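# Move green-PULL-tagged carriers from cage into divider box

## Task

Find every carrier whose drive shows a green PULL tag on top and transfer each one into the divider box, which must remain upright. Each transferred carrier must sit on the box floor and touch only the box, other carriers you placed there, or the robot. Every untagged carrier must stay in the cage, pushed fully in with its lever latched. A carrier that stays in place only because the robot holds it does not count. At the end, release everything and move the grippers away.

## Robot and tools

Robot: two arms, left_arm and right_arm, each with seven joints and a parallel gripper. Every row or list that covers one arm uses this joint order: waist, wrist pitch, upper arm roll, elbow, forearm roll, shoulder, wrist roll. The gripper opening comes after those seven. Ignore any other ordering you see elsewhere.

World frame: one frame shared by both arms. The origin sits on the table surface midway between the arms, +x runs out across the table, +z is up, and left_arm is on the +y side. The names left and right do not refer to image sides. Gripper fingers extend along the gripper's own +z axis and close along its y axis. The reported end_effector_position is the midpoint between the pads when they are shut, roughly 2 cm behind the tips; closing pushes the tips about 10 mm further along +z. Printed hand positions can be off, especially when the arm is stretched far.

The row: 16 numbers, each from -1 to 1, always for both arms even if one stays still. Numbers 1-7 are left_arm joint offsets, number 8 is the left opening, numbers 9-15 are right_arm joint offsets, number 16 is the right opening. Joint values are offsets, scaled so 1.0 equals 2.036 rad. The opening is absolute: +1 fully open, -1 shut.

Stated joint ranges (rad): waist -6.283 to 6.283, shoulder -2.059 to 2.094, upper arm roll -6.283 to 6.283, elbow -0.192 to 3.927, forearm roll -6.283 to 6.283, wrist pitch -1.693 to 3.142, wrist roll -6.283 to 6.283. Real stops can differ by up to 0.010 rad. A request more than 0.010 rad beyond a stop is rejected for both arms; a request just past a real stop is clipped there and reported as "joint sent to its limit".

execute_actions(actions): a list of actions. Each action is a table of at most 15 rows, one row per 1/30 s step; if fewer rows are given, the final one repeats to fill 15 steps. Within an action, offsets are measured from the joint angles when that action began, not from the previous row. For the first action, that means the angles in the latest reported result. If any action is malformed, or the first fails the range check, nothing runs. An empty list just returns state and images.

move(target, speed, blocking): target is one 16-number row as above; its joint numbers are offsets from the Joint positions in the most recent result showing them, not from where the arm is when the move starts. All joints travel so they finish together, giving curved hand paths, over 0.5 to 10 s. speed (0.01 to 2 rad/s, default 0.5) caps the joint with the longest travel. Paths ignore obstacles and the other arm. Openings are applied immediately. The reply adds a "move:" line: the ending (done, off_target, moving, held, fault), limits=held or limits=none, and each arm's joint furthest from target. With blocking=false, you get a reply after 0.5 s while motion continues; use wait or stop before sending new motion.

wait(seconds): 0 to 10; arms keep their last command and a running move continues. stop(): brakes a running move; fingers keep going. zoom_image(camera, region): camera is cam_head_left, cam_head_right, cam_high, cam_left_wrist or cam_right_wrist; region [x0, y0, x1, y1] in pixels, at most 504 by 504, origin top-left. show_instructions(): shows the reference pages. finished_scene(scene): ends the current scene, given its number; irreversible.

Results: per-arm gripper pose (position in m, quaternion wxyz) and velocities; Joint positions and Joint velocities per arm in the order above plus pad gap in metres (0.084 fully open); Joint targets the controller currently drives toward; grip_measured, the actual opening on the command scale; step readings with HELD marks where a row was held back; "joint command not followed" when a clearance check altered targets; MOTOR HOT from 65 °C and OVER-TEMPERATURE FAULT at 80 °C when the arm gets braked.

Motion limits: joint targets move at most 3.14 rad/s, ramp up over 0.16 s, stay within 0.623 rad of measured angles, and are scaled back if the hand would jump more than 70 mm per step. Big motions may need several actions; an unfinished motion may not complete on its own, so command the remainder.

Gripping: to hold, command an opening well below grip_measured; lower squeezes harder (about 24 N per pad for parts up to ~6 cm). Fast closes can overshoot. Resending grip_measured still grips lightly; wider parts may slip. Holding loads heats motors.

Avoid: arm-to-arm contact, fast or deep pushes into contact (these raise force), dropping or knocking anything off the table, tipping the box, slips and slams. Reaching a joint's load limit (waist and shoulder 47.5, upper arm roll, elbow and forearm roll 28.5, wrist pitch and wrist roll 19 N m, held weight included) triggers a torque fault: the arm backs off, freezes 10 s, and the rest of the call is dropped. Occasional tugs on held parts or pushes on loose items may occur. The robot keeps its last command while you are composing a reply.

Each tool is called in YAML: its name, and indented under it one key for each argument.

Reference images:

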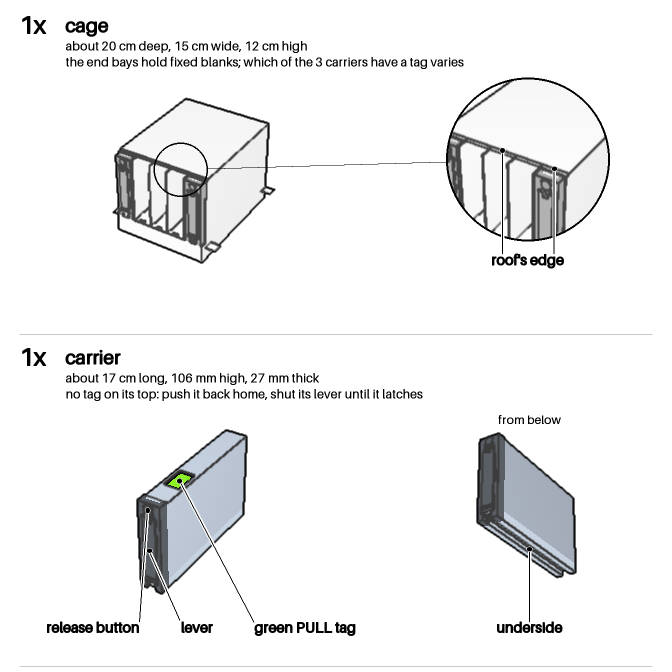

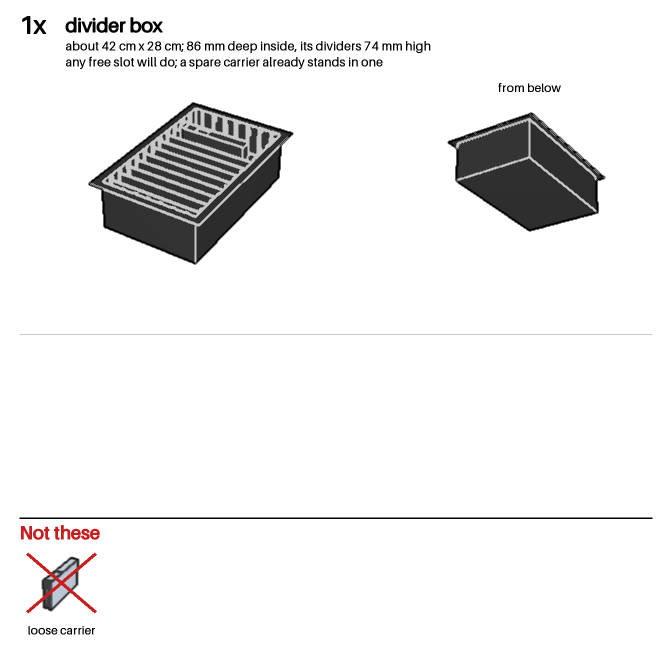

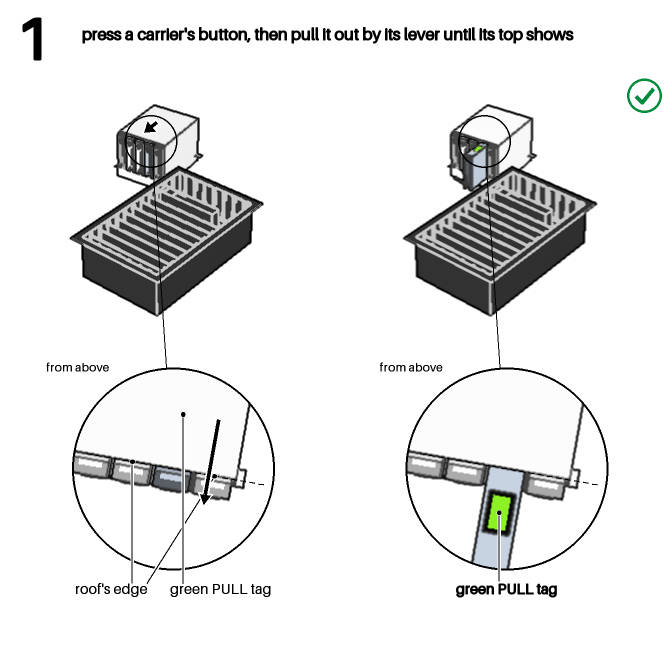

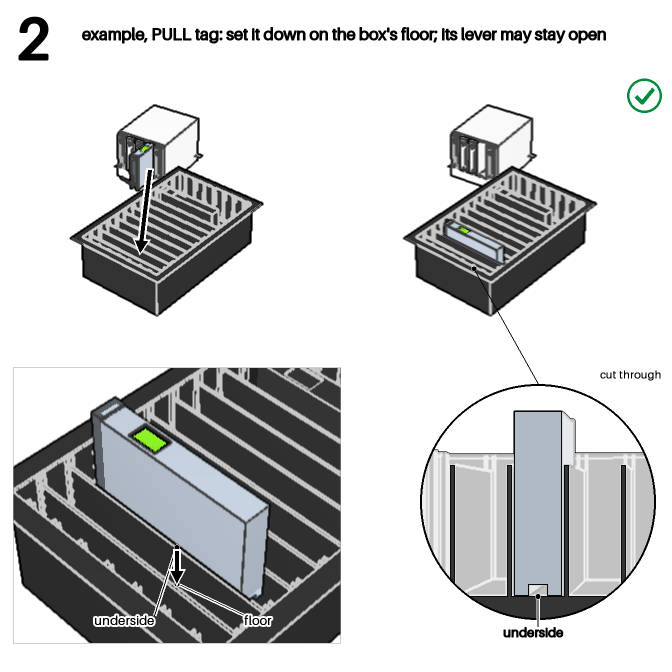

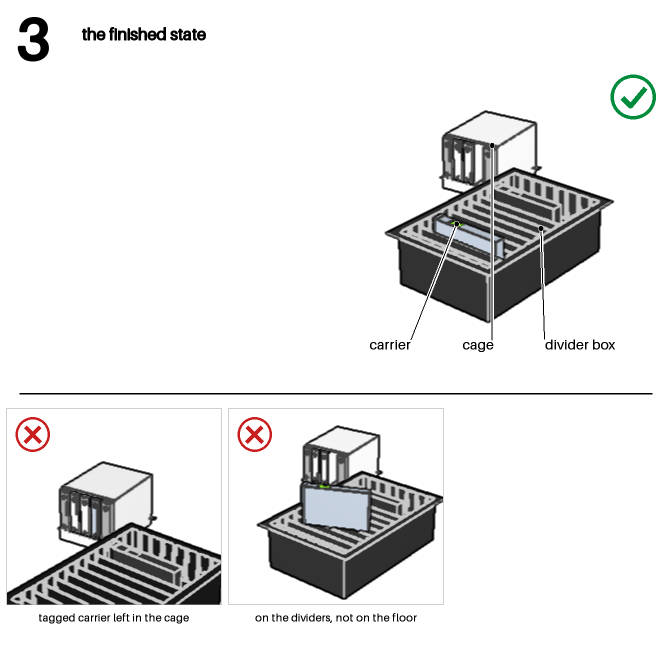

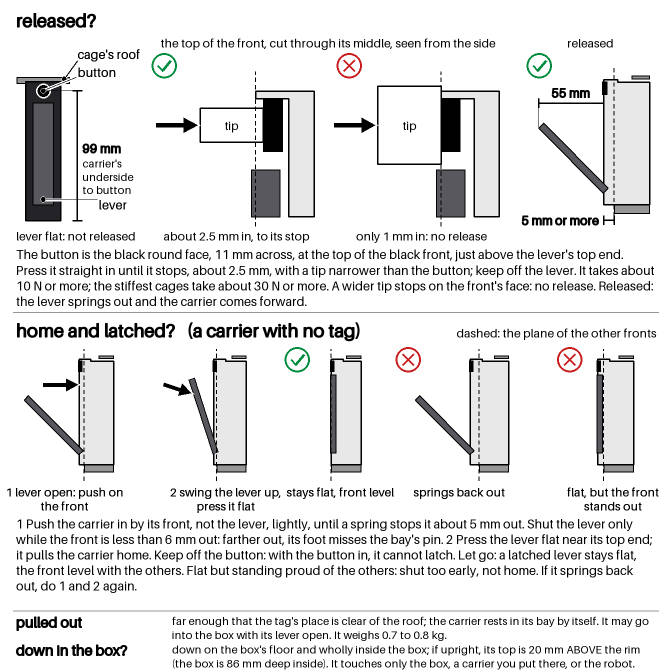

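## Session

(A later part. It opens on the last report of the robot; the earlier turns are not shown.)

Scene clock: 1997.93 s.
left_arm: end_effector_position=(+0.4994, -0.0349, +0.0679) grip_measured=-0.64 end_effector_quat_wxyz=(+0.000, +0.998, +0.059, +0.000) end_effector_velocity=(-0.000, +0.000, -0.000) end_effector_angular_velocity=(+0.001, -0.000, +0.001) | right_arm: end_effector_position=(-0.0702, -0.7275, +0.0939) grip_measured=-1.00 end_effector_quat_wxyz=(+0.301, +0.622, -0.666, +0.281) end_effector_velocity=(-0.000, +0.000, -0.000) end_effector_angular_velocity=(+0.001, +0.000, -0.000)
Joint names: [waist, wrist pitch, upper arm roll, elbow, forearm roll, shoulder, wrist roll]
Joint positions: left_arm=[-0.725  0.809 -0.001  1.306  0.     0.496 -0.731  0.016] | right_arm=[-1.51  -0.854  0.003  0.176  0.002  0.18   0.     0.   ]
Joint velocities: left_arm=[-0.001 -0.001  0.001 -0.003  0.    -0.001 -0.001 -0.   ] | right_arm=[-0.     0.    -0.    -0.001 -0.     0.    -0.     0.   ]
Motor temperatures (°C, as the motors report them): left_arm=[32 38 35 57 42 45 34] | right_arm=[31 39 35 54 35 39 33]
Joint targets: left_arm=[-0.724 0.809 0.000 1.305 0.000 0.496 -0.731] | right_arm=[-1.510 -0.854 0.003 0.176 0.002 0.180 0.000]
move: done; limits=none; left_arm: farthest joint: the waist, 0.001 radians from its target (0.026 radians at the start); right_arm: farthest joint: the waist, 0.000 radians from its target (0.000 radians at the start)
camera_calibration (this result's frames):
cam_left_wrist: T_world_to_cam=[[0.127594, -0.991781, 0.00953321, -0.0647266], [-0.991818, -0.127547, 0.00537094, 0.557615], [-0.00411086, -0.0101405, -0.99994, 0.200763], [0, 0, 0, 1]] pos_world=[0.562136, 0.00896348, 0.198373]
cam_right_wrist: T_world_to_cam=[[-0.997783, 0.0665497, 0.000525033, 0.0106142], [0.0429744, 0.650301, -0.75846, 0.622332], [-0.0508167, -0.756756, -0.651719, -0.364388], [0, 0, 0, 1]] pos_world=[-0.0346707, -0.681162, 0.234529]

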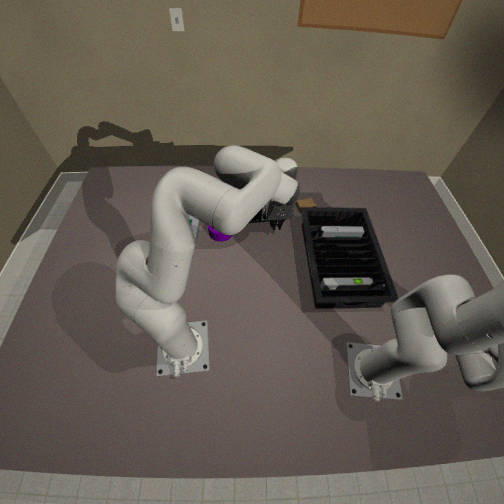

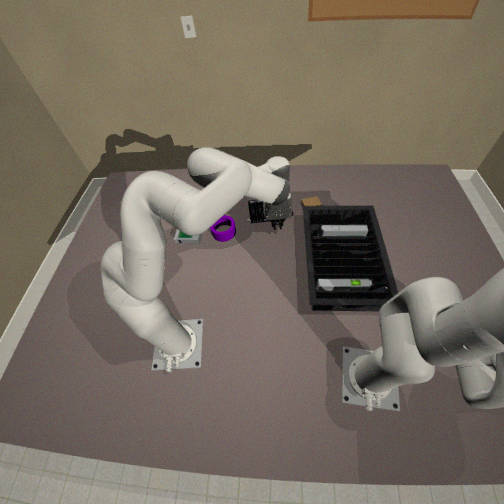

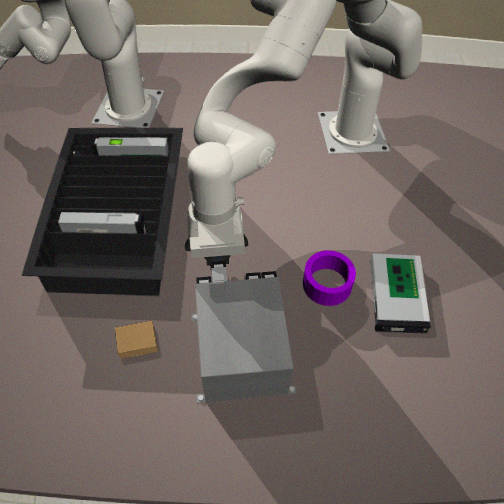

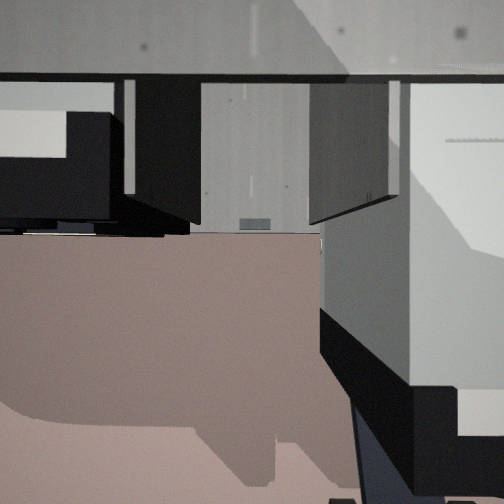

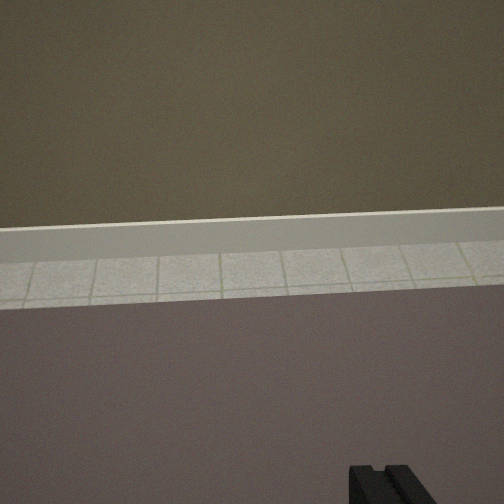

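move:
  target: [-0.01464,-0.01532,0.0005,-0.04165,0,-0.02583,-0.01532,-1,0,0,0,0,0,0,0,-1]
  speed: 0.06

Scene clock: 2006.80 s.
left_arm: end_effector_position=(+0.4749, -0.0368, +0.0677) grip_measured=-0.64 end_effector_quat_wxyz=(-0.000, +0.998, +0.061, -0.000) end_effector_velocity=(-0.000, +0.001, -0.000) end_effector_angular_velocity=(+0.001, +0.000, +0.001) | right_arm: end_effector_position=(-0.0702, -0.7275, +0.0939) grip_measured=-1.00 end_effector_quat_wxyz=(+0.301, +0.622, -0.666, +0.281) end_effector_velocity=(+0.000, +0.000, -0.000) end_effector_angular_velocity=(+0.001, -0.000, +0.001)
Joint names: [waist, wrist pitch, upper arm roll, elbow, forearm roll, shoulder, wrist roll]
Joint positions: left_arm=[-0.754  0.778  0.     1.221  0.     0.444 -0.762  0.016] | right_arm=[-1.51  -0.854  0.003  0.176  0.002  0.18   0.     0.   ]
Joint velocities: left_arm=[-0.001 -0.     0.002 -0.002  0.    -0.001 -0.    -0.   ] | right_arm=[ 0.001  0.    -0.    -0.001 -0.     0.     0.     0.   ]
Motor temperatures (°C, as the motors report them): left_arm=[32 38 35 56 42 45 34] | right_arm=[31 39 35 54 35 39 33]
Joint targets: left_arm=[-0.755 0.778 0.000 1.221 0.000 0.444 -0.762] | right_arm=[-1.510 -0.854 0.003 0.176 0.002 0.180 0.000]
move: done; limits=none; left_arm: farthest joint: the shoulder, 0.001 radians from its target (0.053 radians at the start); right_arm: farthest joint: the waist, 0.000 radians from its target (0.000 radians at the start)
camera_calibration (this result's frames):
cam_left_wrist: T_world_to_cam=[[0.129801, -0.991504, 0.00850171, -0.0645166], [-0.991529, -0.129755, 0.00583081, 0.532889], [-0.00467813, -0.00918654, -0.999947, 0.200683], [0, 0, 0, 1]] pos_world=[0.537689, 0.00702005, 0.198114]
cam_right_wrist: T_world_to_cam=[[-0.997783, 0.0665496, 0.000524974, 0.0106142], [0.0429744, 0.650301, -0.75846, 0.622332], [-0.0508166, -0.756756, -0.65172, -0.364388], [0, 0, 0, 1]] pos_world=[-0.0346707, -0.681162, 0.234529]

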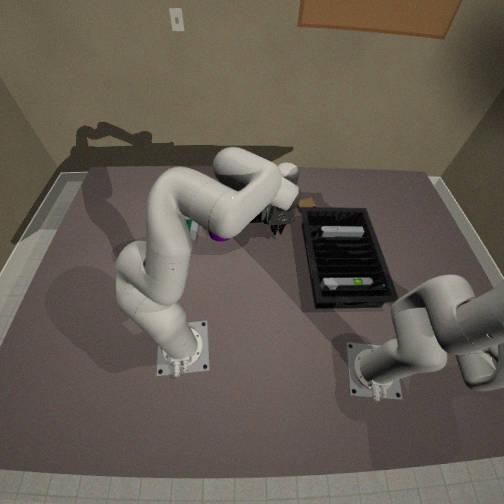

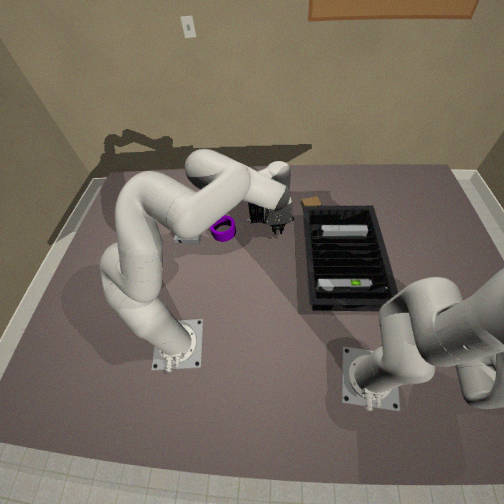

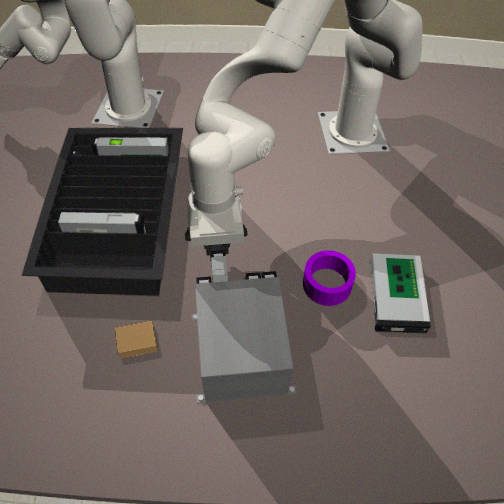

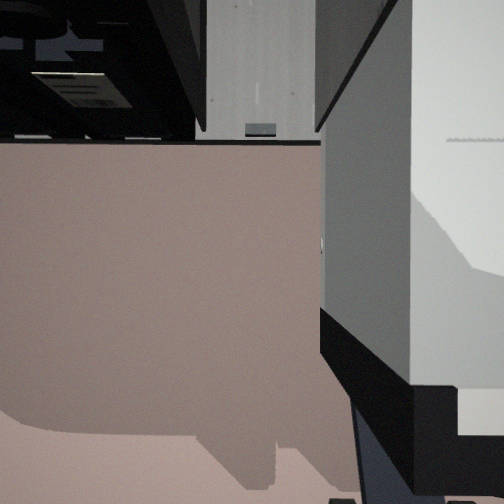

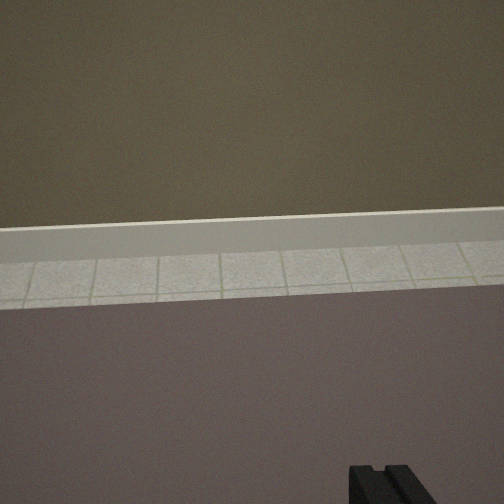

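zoom_image:
  camera: "cam_high"
  region: [170,220,290,310]

zoom_image:
  camera: "cam_left_wrist"
  region: [300,0,504,300]

Region (170, 220, 290, 310) of cam_high's 504x504 image, scaled by 4.200, with more detail than that image has; it fills the top 378 rows of this view, and the rest is white.

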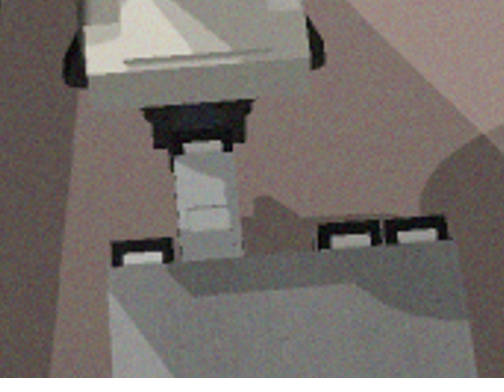

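Region (300, 0, 504, 300) of cam_left_wrist's 504x504 image, scaled by 1.680, with more detail than that image has; it fills the left 343 columns of this view, and the rest is white.

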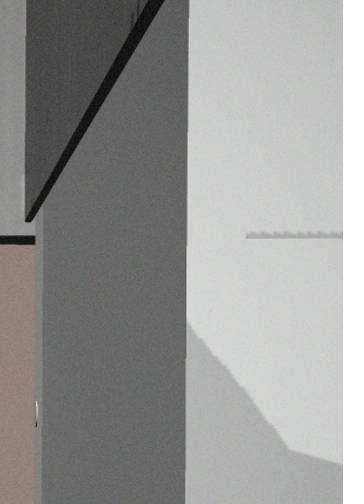

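execute_actions:
  actions:
    - [[0,0,0,0,0,0,0,-0.95,0,0,0,0,0,0,0,-1],[0,0,0,0,0,0,0,-0.9,0,0,0,0,0,0,0,-1],[0,0,0,0,0,0,0,-0.85,0,0,0,0,0,0,0,-1],[0,0,0,0,0,0,0,-0.8,0,0,0,0,0,0,0,-1],[0,0,0,0,0,0,0,-0.75,0,0,0,0,0,0,0,-1],[0,0,0,0,0,0,0,-0.7,0,0,0,0,0,0,0,-1],[0,0,0,0,0,0,0,-0.67,0,0,0,0,0,0,0,-1],[0,0,0,0,0,0,0,-0.64,0,0,0,0,0,0,0,-1],[0,0,0,0,0,0,0,-0.61,0,0,0,0,0,0,0,-1],[0,0,0,0,0,0,0,-0.58,0,0,0,0,0,0,0,-1],[0,0,0,0,0,0,0,-0.55,0,0,0,0,0,0,0,-1],[0,0,0,0,0,0,0,-0.53,0,0,0,0,0,0,0,-1]]

Scene clock: 2030.30 s.
left_arm: end_effector_position=(+0.4742, -0.0369, +0.0671) grip_measured=-0.55 end_effector_quat_wxyz=(-0.001, +0.998, +0.060, -0.001) end_effector_velocity=(+0.005, +0.000, +0.004) end_effector_angular_velocity=(-0.005, -0.009, +0.005) | right_arm: end_effector_position=(-0.0702, -0.7275, +0.0939) grip_measured=-1.00 end_effector_quat_wxyz=(+0.301, +0.622, -0.666, +0.281) end_effector_velocity=(+0.000, -0.000, +0.000) end_effector_angular_velocity=(+0.000, -0.001, +0.001)
Joint names: [waist, wrist pitch, upper arm roll, elbow, forearm roll, shoulder, wrist roll]
Joint positions: left_arm=[-0.755  0.778 -0.     1.221 -0.     0.445 -0.762  0.02 ] | right_arm=[-1.51  -0.854  0.003  0.176  0.002  0.18   0.     0.   ]
Joint velocities: left_arm=[ 0.002 -0.002  0.003  0.007  0.001 -0.002 -0.001  0.001] | right_arm=[-0.     0.001 -0.    -0.    -0.002 -0.001  0.001  0.   ]
Motor temperatures (°C, as the motors report them): left_arm=[32 38 34 55 42 45 34] | right_arm=[31 39 35 54 35 39 33]
Joint targets: left_arm=[-0.754 0.778 0.000 1.221 0.000 0.444 -0.762] | right_arm=[-1.510 -0.854 0.003 0.176 0.002 0.180 0.000]
Step readings (joint positions):
0: left_arm=[-0.755 0.778 0.000 1.221 0.000 0.444 -0.762] | right_arm=[-1.510 -0.854 0.003 0.176 0.002 0.180 0.000]
1: left_arm=[-0.755 0.778 0.000 1.221 0.000 0.444 -0.762] | right_arm=[-1.510 -0.854 0.003 0.176 0.002 0.180 0.000]
2: left_arm=[-0.755 0.778 0.000 1.221 0.000 0.444 -0.762] | right_arm=[-1.510 -0.854 0.003 0.176 0.002 0.180 0.000]
4: left_arm=[-0.755 0.778 0.000 1.221 0.000 0.444 -0.762] | right_arm=[-1.510 -0.854 0.003 0.176 0.002 0.180 0.000]
8: left_arm=[-0.754 0.778 0.000 1.221 0.000 0.444 -0.762] | right_arm=[-1.510 -0.854 0.003 0.176 0.002 0.180 0.000]
15: Joint positions above
camera_calibration (this result's frames):
cam_left_wrist: T_world_to_cam=[[0.12904, -0.99161, 0.00764481, -0.0641251], [-0.99162, -0.128985, 0.00723534, 0.53211], [-0.00618857, -0.00851439, -0.999945, 0.200879], [0, 0, 0, 1]] pos_world=[0.537168, 0.00675748, 0.197508]
cam_right_wrist: T_world_to_cam=[[-0.997783, 0.0665494, 0.000524965, 0.010614], [0.0429742, 0.650301, -0.75846, 0.622332], [-0.0508164, -0.756756, -0.651719, -0.364388], [0, 0, 0, 1]] pos_world=[-0.0346706, -0.681162, 0.234529]

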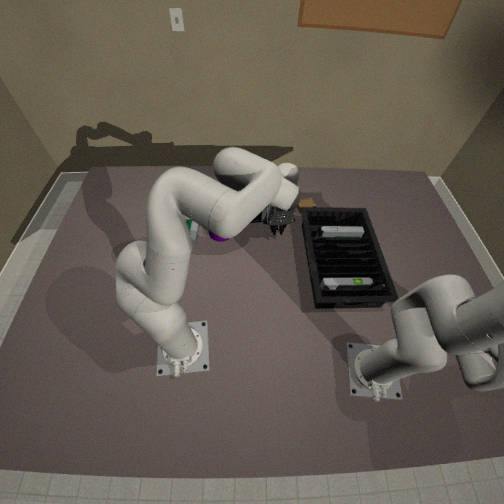

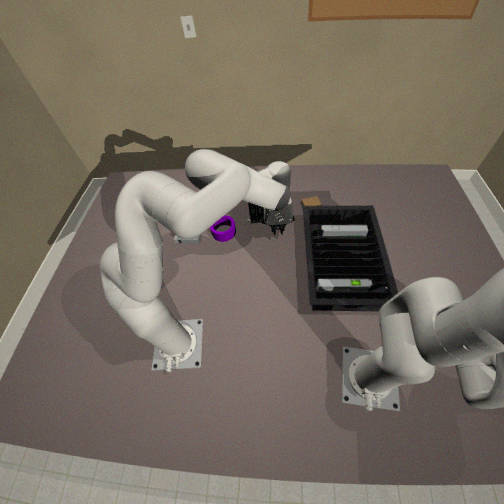

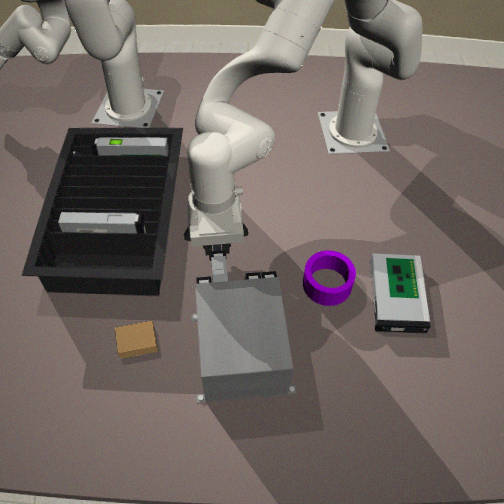

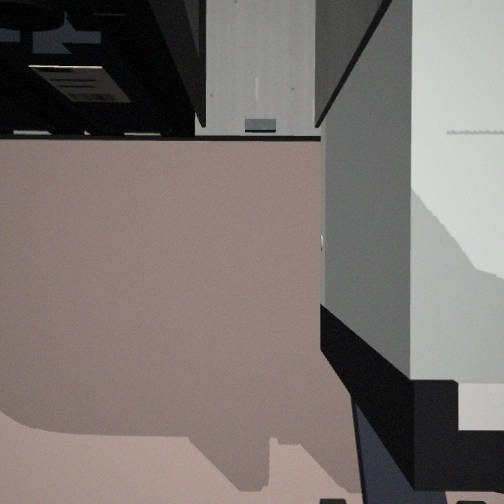

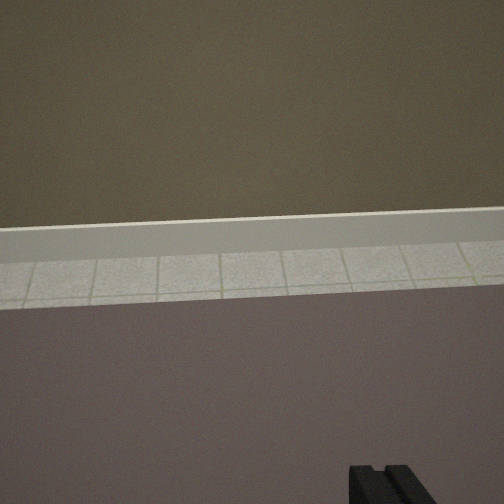

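move:
  target: [0.01405,0.02529,0,0.04082,0,0.01454,0.01385,-0.53,0,0,0,0,0,0,0,-1]
  speed: 0.08

Scene clock: 2035.90 s.
left_arm: end_effector_position=(+0.4973, -0.0344, +0.0780) grip_measured=-0.55 end_effector_quat_wxyz=(-0.000, +0.998, +0.060, -0.000) end_effector_velocity=(+0.001, +0.001, +0.001) end_effector_angular_velocity=(+0.000, -0.000, +0.001) | right_arm: end_effector_position=(-0.0702, -0.7275, +0.0939) grip_measured=-1.00 end_effector_quat_wxyz=(+0.301, +0.622, -0.666, +0.281) end_effector_velocity=(-0.000, -0.000, -0.000) end_effector_angular_velocity=(+0.001, +0.000, -0.001)
Joint names: [waist, wrist pitch, upper arm roll, elbow, forearm roll, shoulder, wrist roll]
Joint positions: left_arm=[-0.726  0.83  -0.     1.303 -0.     0.474 -0.734  0.02 ] | right_arm=[-1.51  -0.854  0.003  0.176  0.002  0.18   0.     0.   ]
Joint velocities: left_arm=[0.001 0.002 0.001 0.003 0.    0.001 0.    0.   ] | right_arm=[-0.001  0.001  0.     0.001 -0.    -0.    -0.     0.   ]
Motor temperatures (°C, as the motors report them): left_arm=[32 37 34 55 42 45 34] | right_arm=[31 39 35 54 35 39 33]
Joint targets: left_arm=[-0.726 0.830 -0.000 1.304 -0.000 0.474 -0.734] | right_arm=[-1.510 -0.854 0.003 0.176 0.002 0.180 0.000]
move: done; limits=none; left_arm: farthest joint: the shoulder, 0.001 radians from its target (0.030 radians at the start); right_arm: farthest joint: the waist, 0.000 radians from its target (0.000 radians at the start)
camera_calibration (this result's frames):
cam_left_wrist: T_world_to_cam=[[0.129269, -0.991569, 0.0090243, -0.0648875], [-0.991598, -0.129219, 0.00592448, 0.555406], [-0.00470842, -0.00971434, -0.999942, 0.211167], [0, 0, 0, 1]] pos_world=[0.560122, 0.00947988, 0.20845]
cam_right_wrist: T_world_to_cam=[[-0.997783, 0.0665493, 0.000524984, 0.010614], [0.0429742, 0.650301, -0.75846, 0.622332], [-0.0508164, -0.756756, -0.651719, -0.364388], [0, 0, 0, 1]] pos_world=[-0.0346706, -0.681162, 0.234529]

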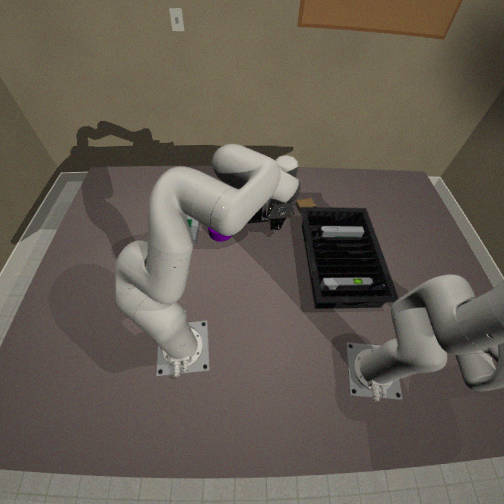

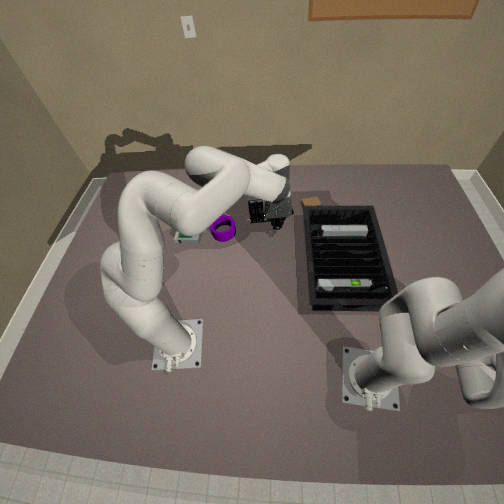

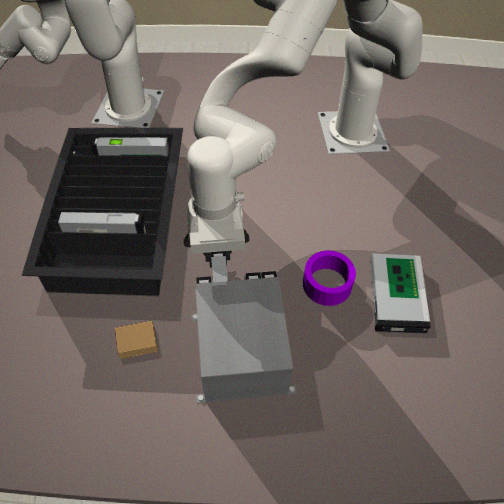

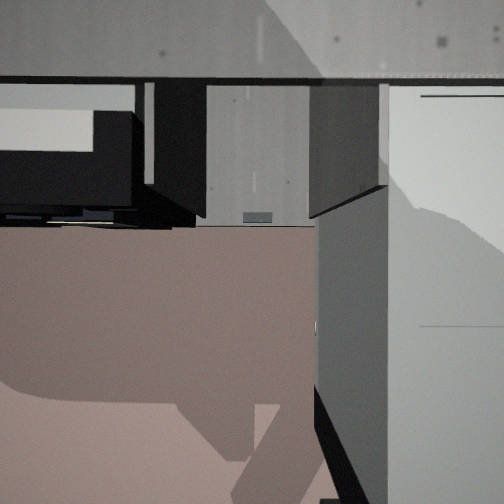

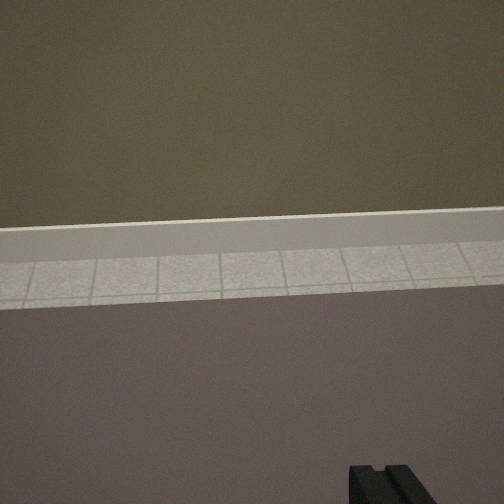

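move:
  target: [0.01665,0.02014,0,0.05437,0,0.03374,0.01694,-0.53,0,0,0,0,0,0,0,-1]
  speed: 0.06

Scene clock: 2041.27 s.
left_arm: end_effector_position=(+0.5273, -0.0313, +0.0782) grip_measured=-0.55 end_effector_quat_wxyz=(+0.000, +0.998, +0.060, +0.000) end_effector_velocity=(+0.001, +0.000, -0.000) end_effector_angular_velocity=(-0.000, +0.001, +0.000) | right_arm: end_effector_position=(-0.0702, -0.7275, +0.0939) grip_measured=-1.00 end_effector_quat_wxyz=(+0.301, +0.622, -0.666, +0.281) end_effector_velocity=(+0.001, -0.001, +0.001) end_effector_angular_velocity=(-0.003, -0.001, +0.001)
Joint names: [waist, wrist pitch, upper arm roll, elbow, forearm roll, shoulder, wrist roll]
Joint positions: left_arm=[-0.693  0.871 -0.     1.414 -0.     0.542 -0.7    0.02 ] | right_arm=[-1.51  -0.854  0.003  0.176  0.002  0.18   0.     0.   ]
Joint velocities: left_arm=[ 0.002  0.001 -0.001  0.002 -0.     0.002  0.001 -0.   ] | right_arm=[ 0.001 -0.002  0.     0.001 -0.001  0.     0.001  0.   ]
Motor temperatures (°C, as the motors report them): left_arm=[32 37 34 56 42 45 34] | right_arm=[31 39 35 54 35 39 33]
Joint targets: left_arm=[-0.692 0.871 -0.000 1.414 -0.000 0.543 -0.700] | right_arm=[-1.510 -0.854 0.003 0.176 0.002 0.180 0.000]
move: done; limits=none; left_arm: farthest joint: the waist, 0.000 radians from its target (0.034 radians at the start); right_arm: farthest joint: the waist, 0.000 radians from its target (0.000 radians at the start)
camera_calibration (this result's frames):
cam_left_wrist: T_world_to_cam=[[0.128657, -0.991641, 0.00977304, -0.0654806], [-0.991682, -0.128612, 0.00511739, 0.585644], [-0.00381768, -0.0103501, -0.999939, 0.211006], [0, 0, 0, 1]] pos_world=[0.590003, 0.0125717, 0.208636]
cam_right_wrist: T_world_to_cam=[[-0.997783, 0.0665492, 0.000524975, 0.010614], [0.0429741, 0.650301, -0.75846, 0.622332], [-0.0508163, -0.756756, -0.651719, -0.364388], [0, 0, 0, 1]] pos_world=[-0.0346706, -0.681163, 0.234529]

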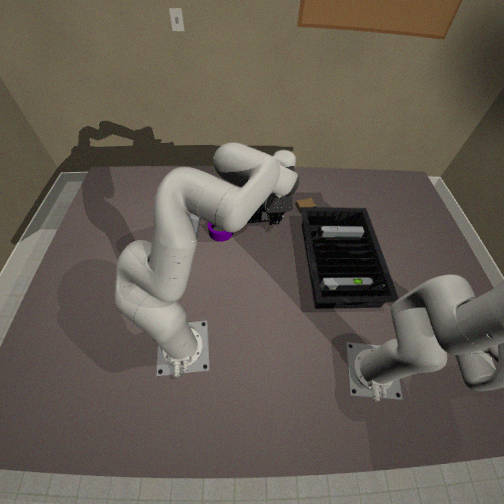

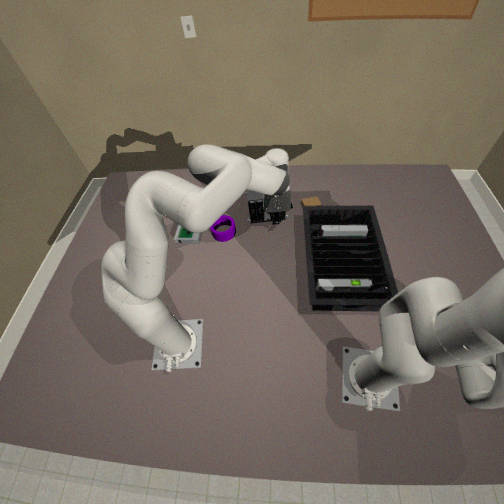

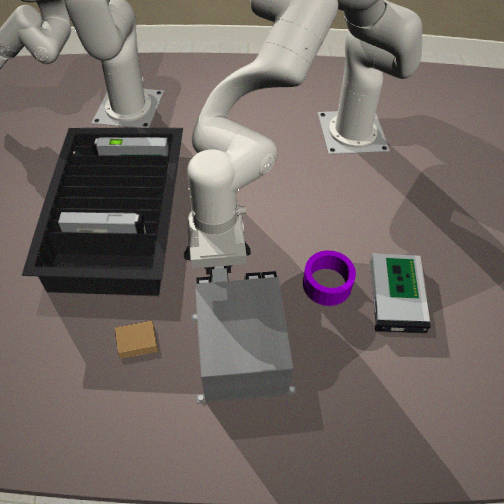

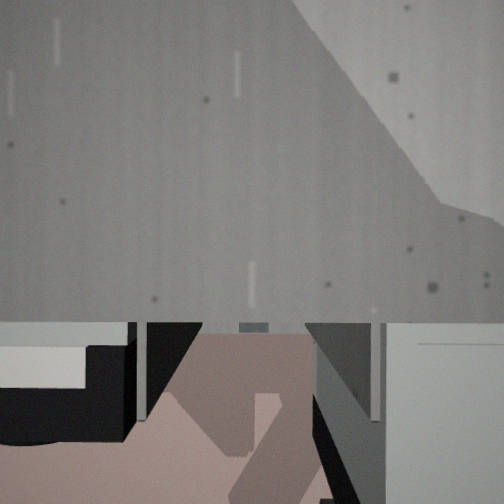

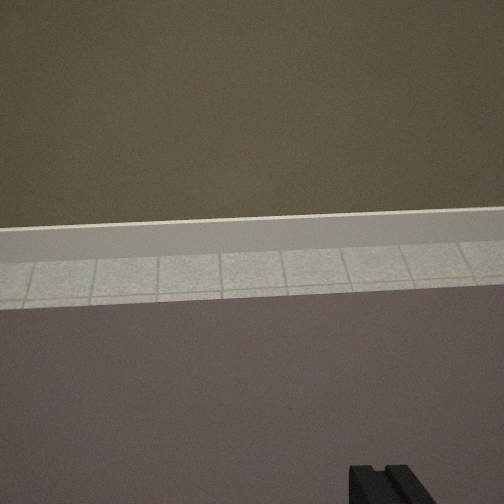

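move:
  target: [0.01306,0.01847,0,0.04691,0,0.02893,0.01287,-0.53,0,0,0,0,0,0,0,-1]
  speed: 0.05

Scene clock: 2045.80 s.
left_arm: end_effector_position=(+0.5506, -0.0281, +0.0774) grip_measured=-0.55 end_effector_quat_wxyz=(-0.000, +0.998, +0.060, -0.001) end_effector_velocity=(-0.000, -0.000, -0.000) end_effector_angular_velocity=(+0.001, +0.002, -0.001) | right_arm: end_effector_position=(-0.0702, -0.7275, +0.0939) grip_measured=-1.00 end_effector_quat_wxyz=(+0.301, +0.622, -0.666, +0.281) end_effector_velocity=(+0.001, -0.000, -0.000) end_effector_angular_velocity=(+0.002, -0.000, +0.002)
Joint names: [waist, wrist pitch, upper arm roll, elbow, forearm roll, shoulder, wrist roll]
Joint positions: left_arm=[-0.666  0.909 -0.001  1.508 -0.     0.601 -0.674  0.02 ] | right_arm=[-1.51  -0.854  0.003  0.176  0.002  0.18   0.     0.   ]
Joint velocities: left_arm=[ 0.     0.004 -0.001  0.003  0.     0.001  0.001  0.   ] | right_arm=[ 0.002  0.002  0.     0.    -0.     0.    -0.     0.   ]
Motor temperatures (°C, as the motors report them): left_arm=[32 37 34 56 42 45 34] | right_arm=[31 39 35 54 35 39 33]
Joint targets: left_arm=[-0.666 0.908 -0.000 1.509 -0.000 0.601 -0.673] | right_arm=[-1.510 -0.854 0.003 0.176 0.002 0.180 0.000]
move: done; limits=none; left_arm: farthest joint: the upper arm roll, 0.001 radians from its target (0.000 radians at the start); right_arm: farthest joint: the waist, 0.000 radians from its target (0.000 radians at the start)
camera_calibration (this result's frames):
cam_left_wrist: T_world_to_cam=[[0.128539, -0.991666, 0.00877341, -0.0650704], [-0.991688, -0.12848, 0.00694899, 0.609026], [-0.00576387, -0.0095937, -0.999937, 0.211471], [0, 0, 0, 1]] pos_world=[0.613546, 0.0157486, 0.207796]
cam_right_wrist: T_world_to_cam=[[-0.997783, 0.0665495, 0.000525021, 0.0106141], [0.0429742, 0.650301, -0.75846, 0.622332], [-0.0508165, -0.756756, -0.651719, -0.364388], [0, 0, 0, 1]] pos_world=[-0.0346706, -0.681163, 0.234529]

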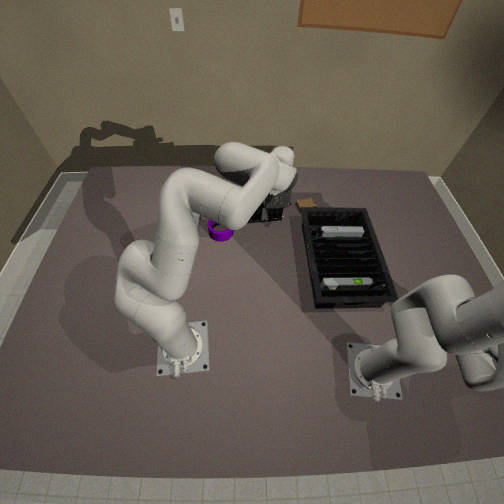

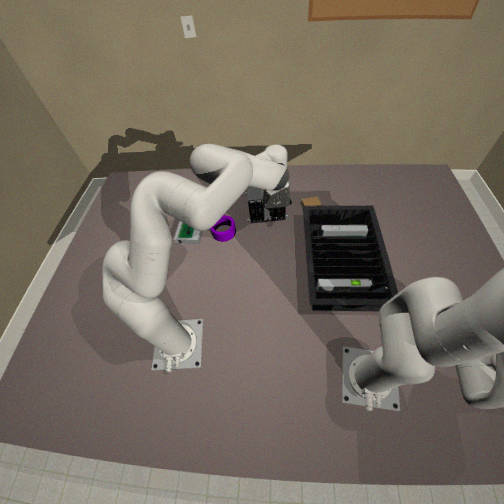

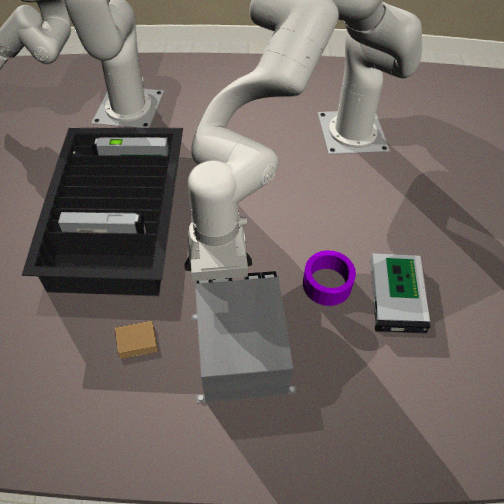

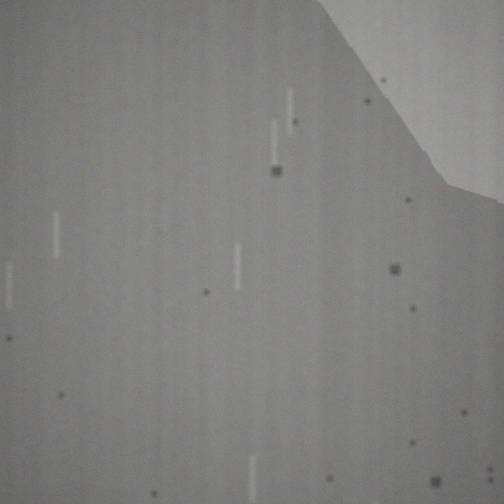

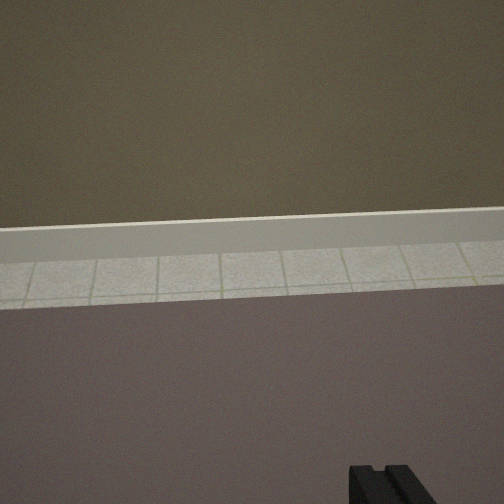

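execute_actions:
  actions:
    - [[0.0003,0.0004,0,0.0012,0,0.0007,0.0003,-0.53,0,0,0,0,0,0,0,-1],[0.0005,0.0008,0,0.0024,0,0.0013,0.0005,-0.53,0,0,0,0,0,0,0,-1],[0.0008,0.0012,0,0.0035,0,0.002,0.0008,-0.53,0,0,0,0,0,0,0,-1],[0.001,0.0015,0,0.0044,0,0.0025,0.001,-0.53,0,0,0,0,0,0,0,-1]]

Scene clock: 2051.90 s.
left_arm: end_effector_position=(+0.5523, -0.0286, +0.0777) grip_measured=-0.55 end_effector_quat_wxyz=(+0.000, +0.998, +0.059, -0.001) end_effector_velocity=(+0.003, +0.001, +0.000) end_effector_angular_velocity=(-0.001, -0.005, +0.001) | right_arm: end_effector_position=(-0.0702, -0.7275, +0.0939) grip_measured=-1.00 end_effector_quat_wxyz=(+0.301, +0.622, -0.666, +0.281) end_effector_velocity=(+0.000, +0.000, +0.000) end_effector_angular_velocity=(-0.001, -0.001, +0.000)
Joint names: [waist, wrist pitch, upper arm roll, elbow, forearm roll, shoulder, wrist roll]
Joint positions: left_arm=[-0.665  0.912 -0.002  1.517 -0.     0.606 -0.672  0.02 ] | right_arm=[-1.51  -0.854  0.003  0.176  0.002  0.18   0.     0.   ]
Joint velocities: left_arm=[ 0.001 -0.003  0.002  0.004  0.     0.002  0.001 -0.   ] | right_arm=[-0.    -0.002  0.    -0.001 -0.    -0.     0.001  0.   ]
Motor temperatures (°C, as the motors report them): left_arm=[32 38 34 57 42 45 34] | right_arm=[31 39 35 54 35 39 33]
Joint targets: left_arm=[-0.664 0.912 -0.001 1.517 -0.000 0.606 -0.672] | right_arm=[-1.510 -0.854 0.003 0.176 0.002 0.180 0.000]
Step readings (joint positions):
0: left_arm=[-0.666 0.908 -0.000 1.509 -0.000 0.601 -0.673] | right_arm=[-1.510 -0.854 0.003 0.176 0.002 0.180 0.000]
1: left_arm=[-0.666 0.908 -0.000 1.509 -0.000 0.601 -0.673] | right_arm=[-1.510 -0.854 0.003 0.176 0.002 0.180 0.000]
2: left_arm=[-0.666 0.909 -0.001 1.509 -0.000 0.602 -0.673] | right_arm=[-1.510 -0.854 0.003 0.176 0.002 0.180 0.000]
4: left_arm=[-0.666 0.910 -0.001 1.511 -0.000 0.603 -0.673] | right_arm=[-1.510 -0.854 0.003 0.176 0.002 0.180 0.000]
8: left_arm=[-0.665 0.912 -0.002 1.516 -0.000 0.605 -0.672] | right_arm=[-1.510 -0.854 0.003 0.176 0.002 0.180 0.000]
15: Joint positions above
camera_calibration (this result's frames):
cam_left_wrist: T_world_to_cam=[[0.127596, -0.99178, 0.00959448, -0.0653763], [-0.99181, -0.127533, 0.00692188, 0.610737], [-0.00564137, -0.0103991, -0.99993, 0.211628], [0, 0, 0, 1]] pos_world=[0.615271, 0.0152508, 0.208013]
cam_right_wrist: T_world_to_cam=[[-0.997783, 0.0665494, 0.000525023, 0.0106141], [0.0429742, 0.650301, -0.75846, 0.622332], [-0.0508165, -0.756756, -0.651719, -0.364388], [0, 0, 0, 1]] pos_world=[-0.0346706, -0.681163, 0.234529]

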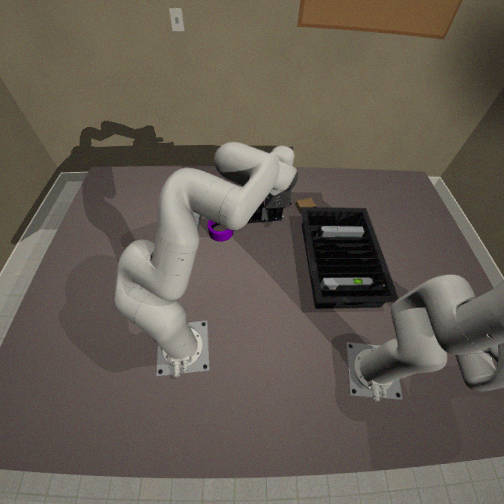

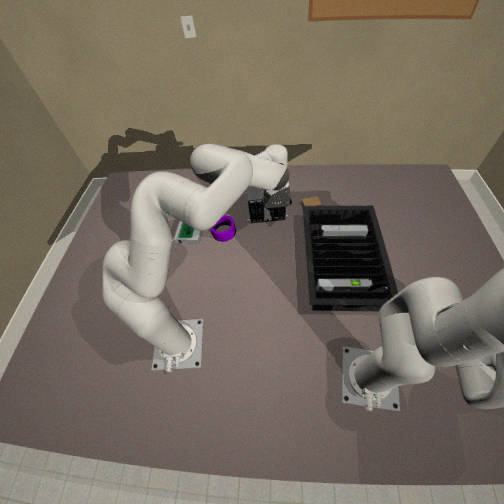

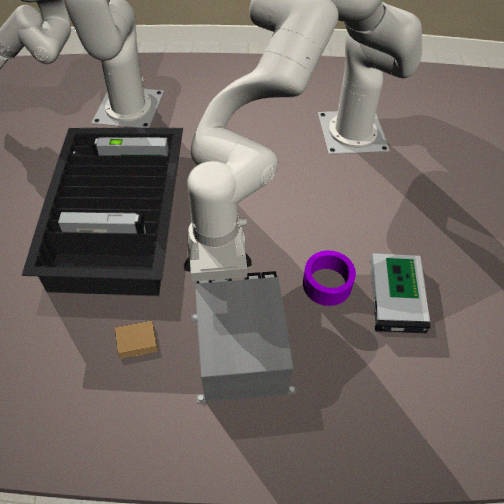

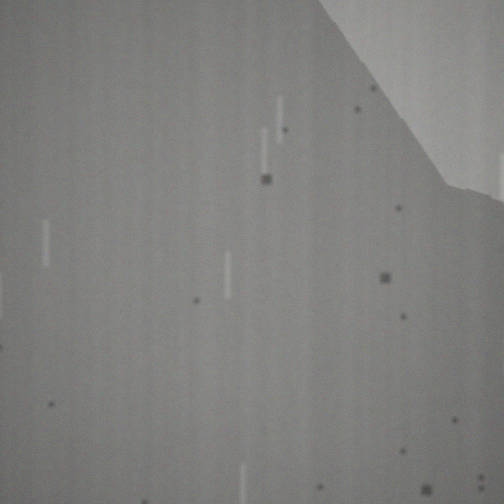

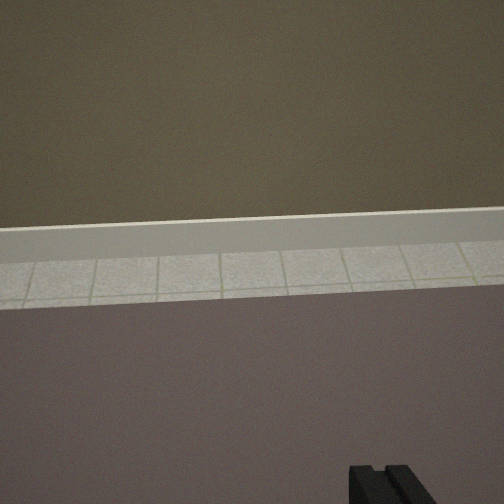

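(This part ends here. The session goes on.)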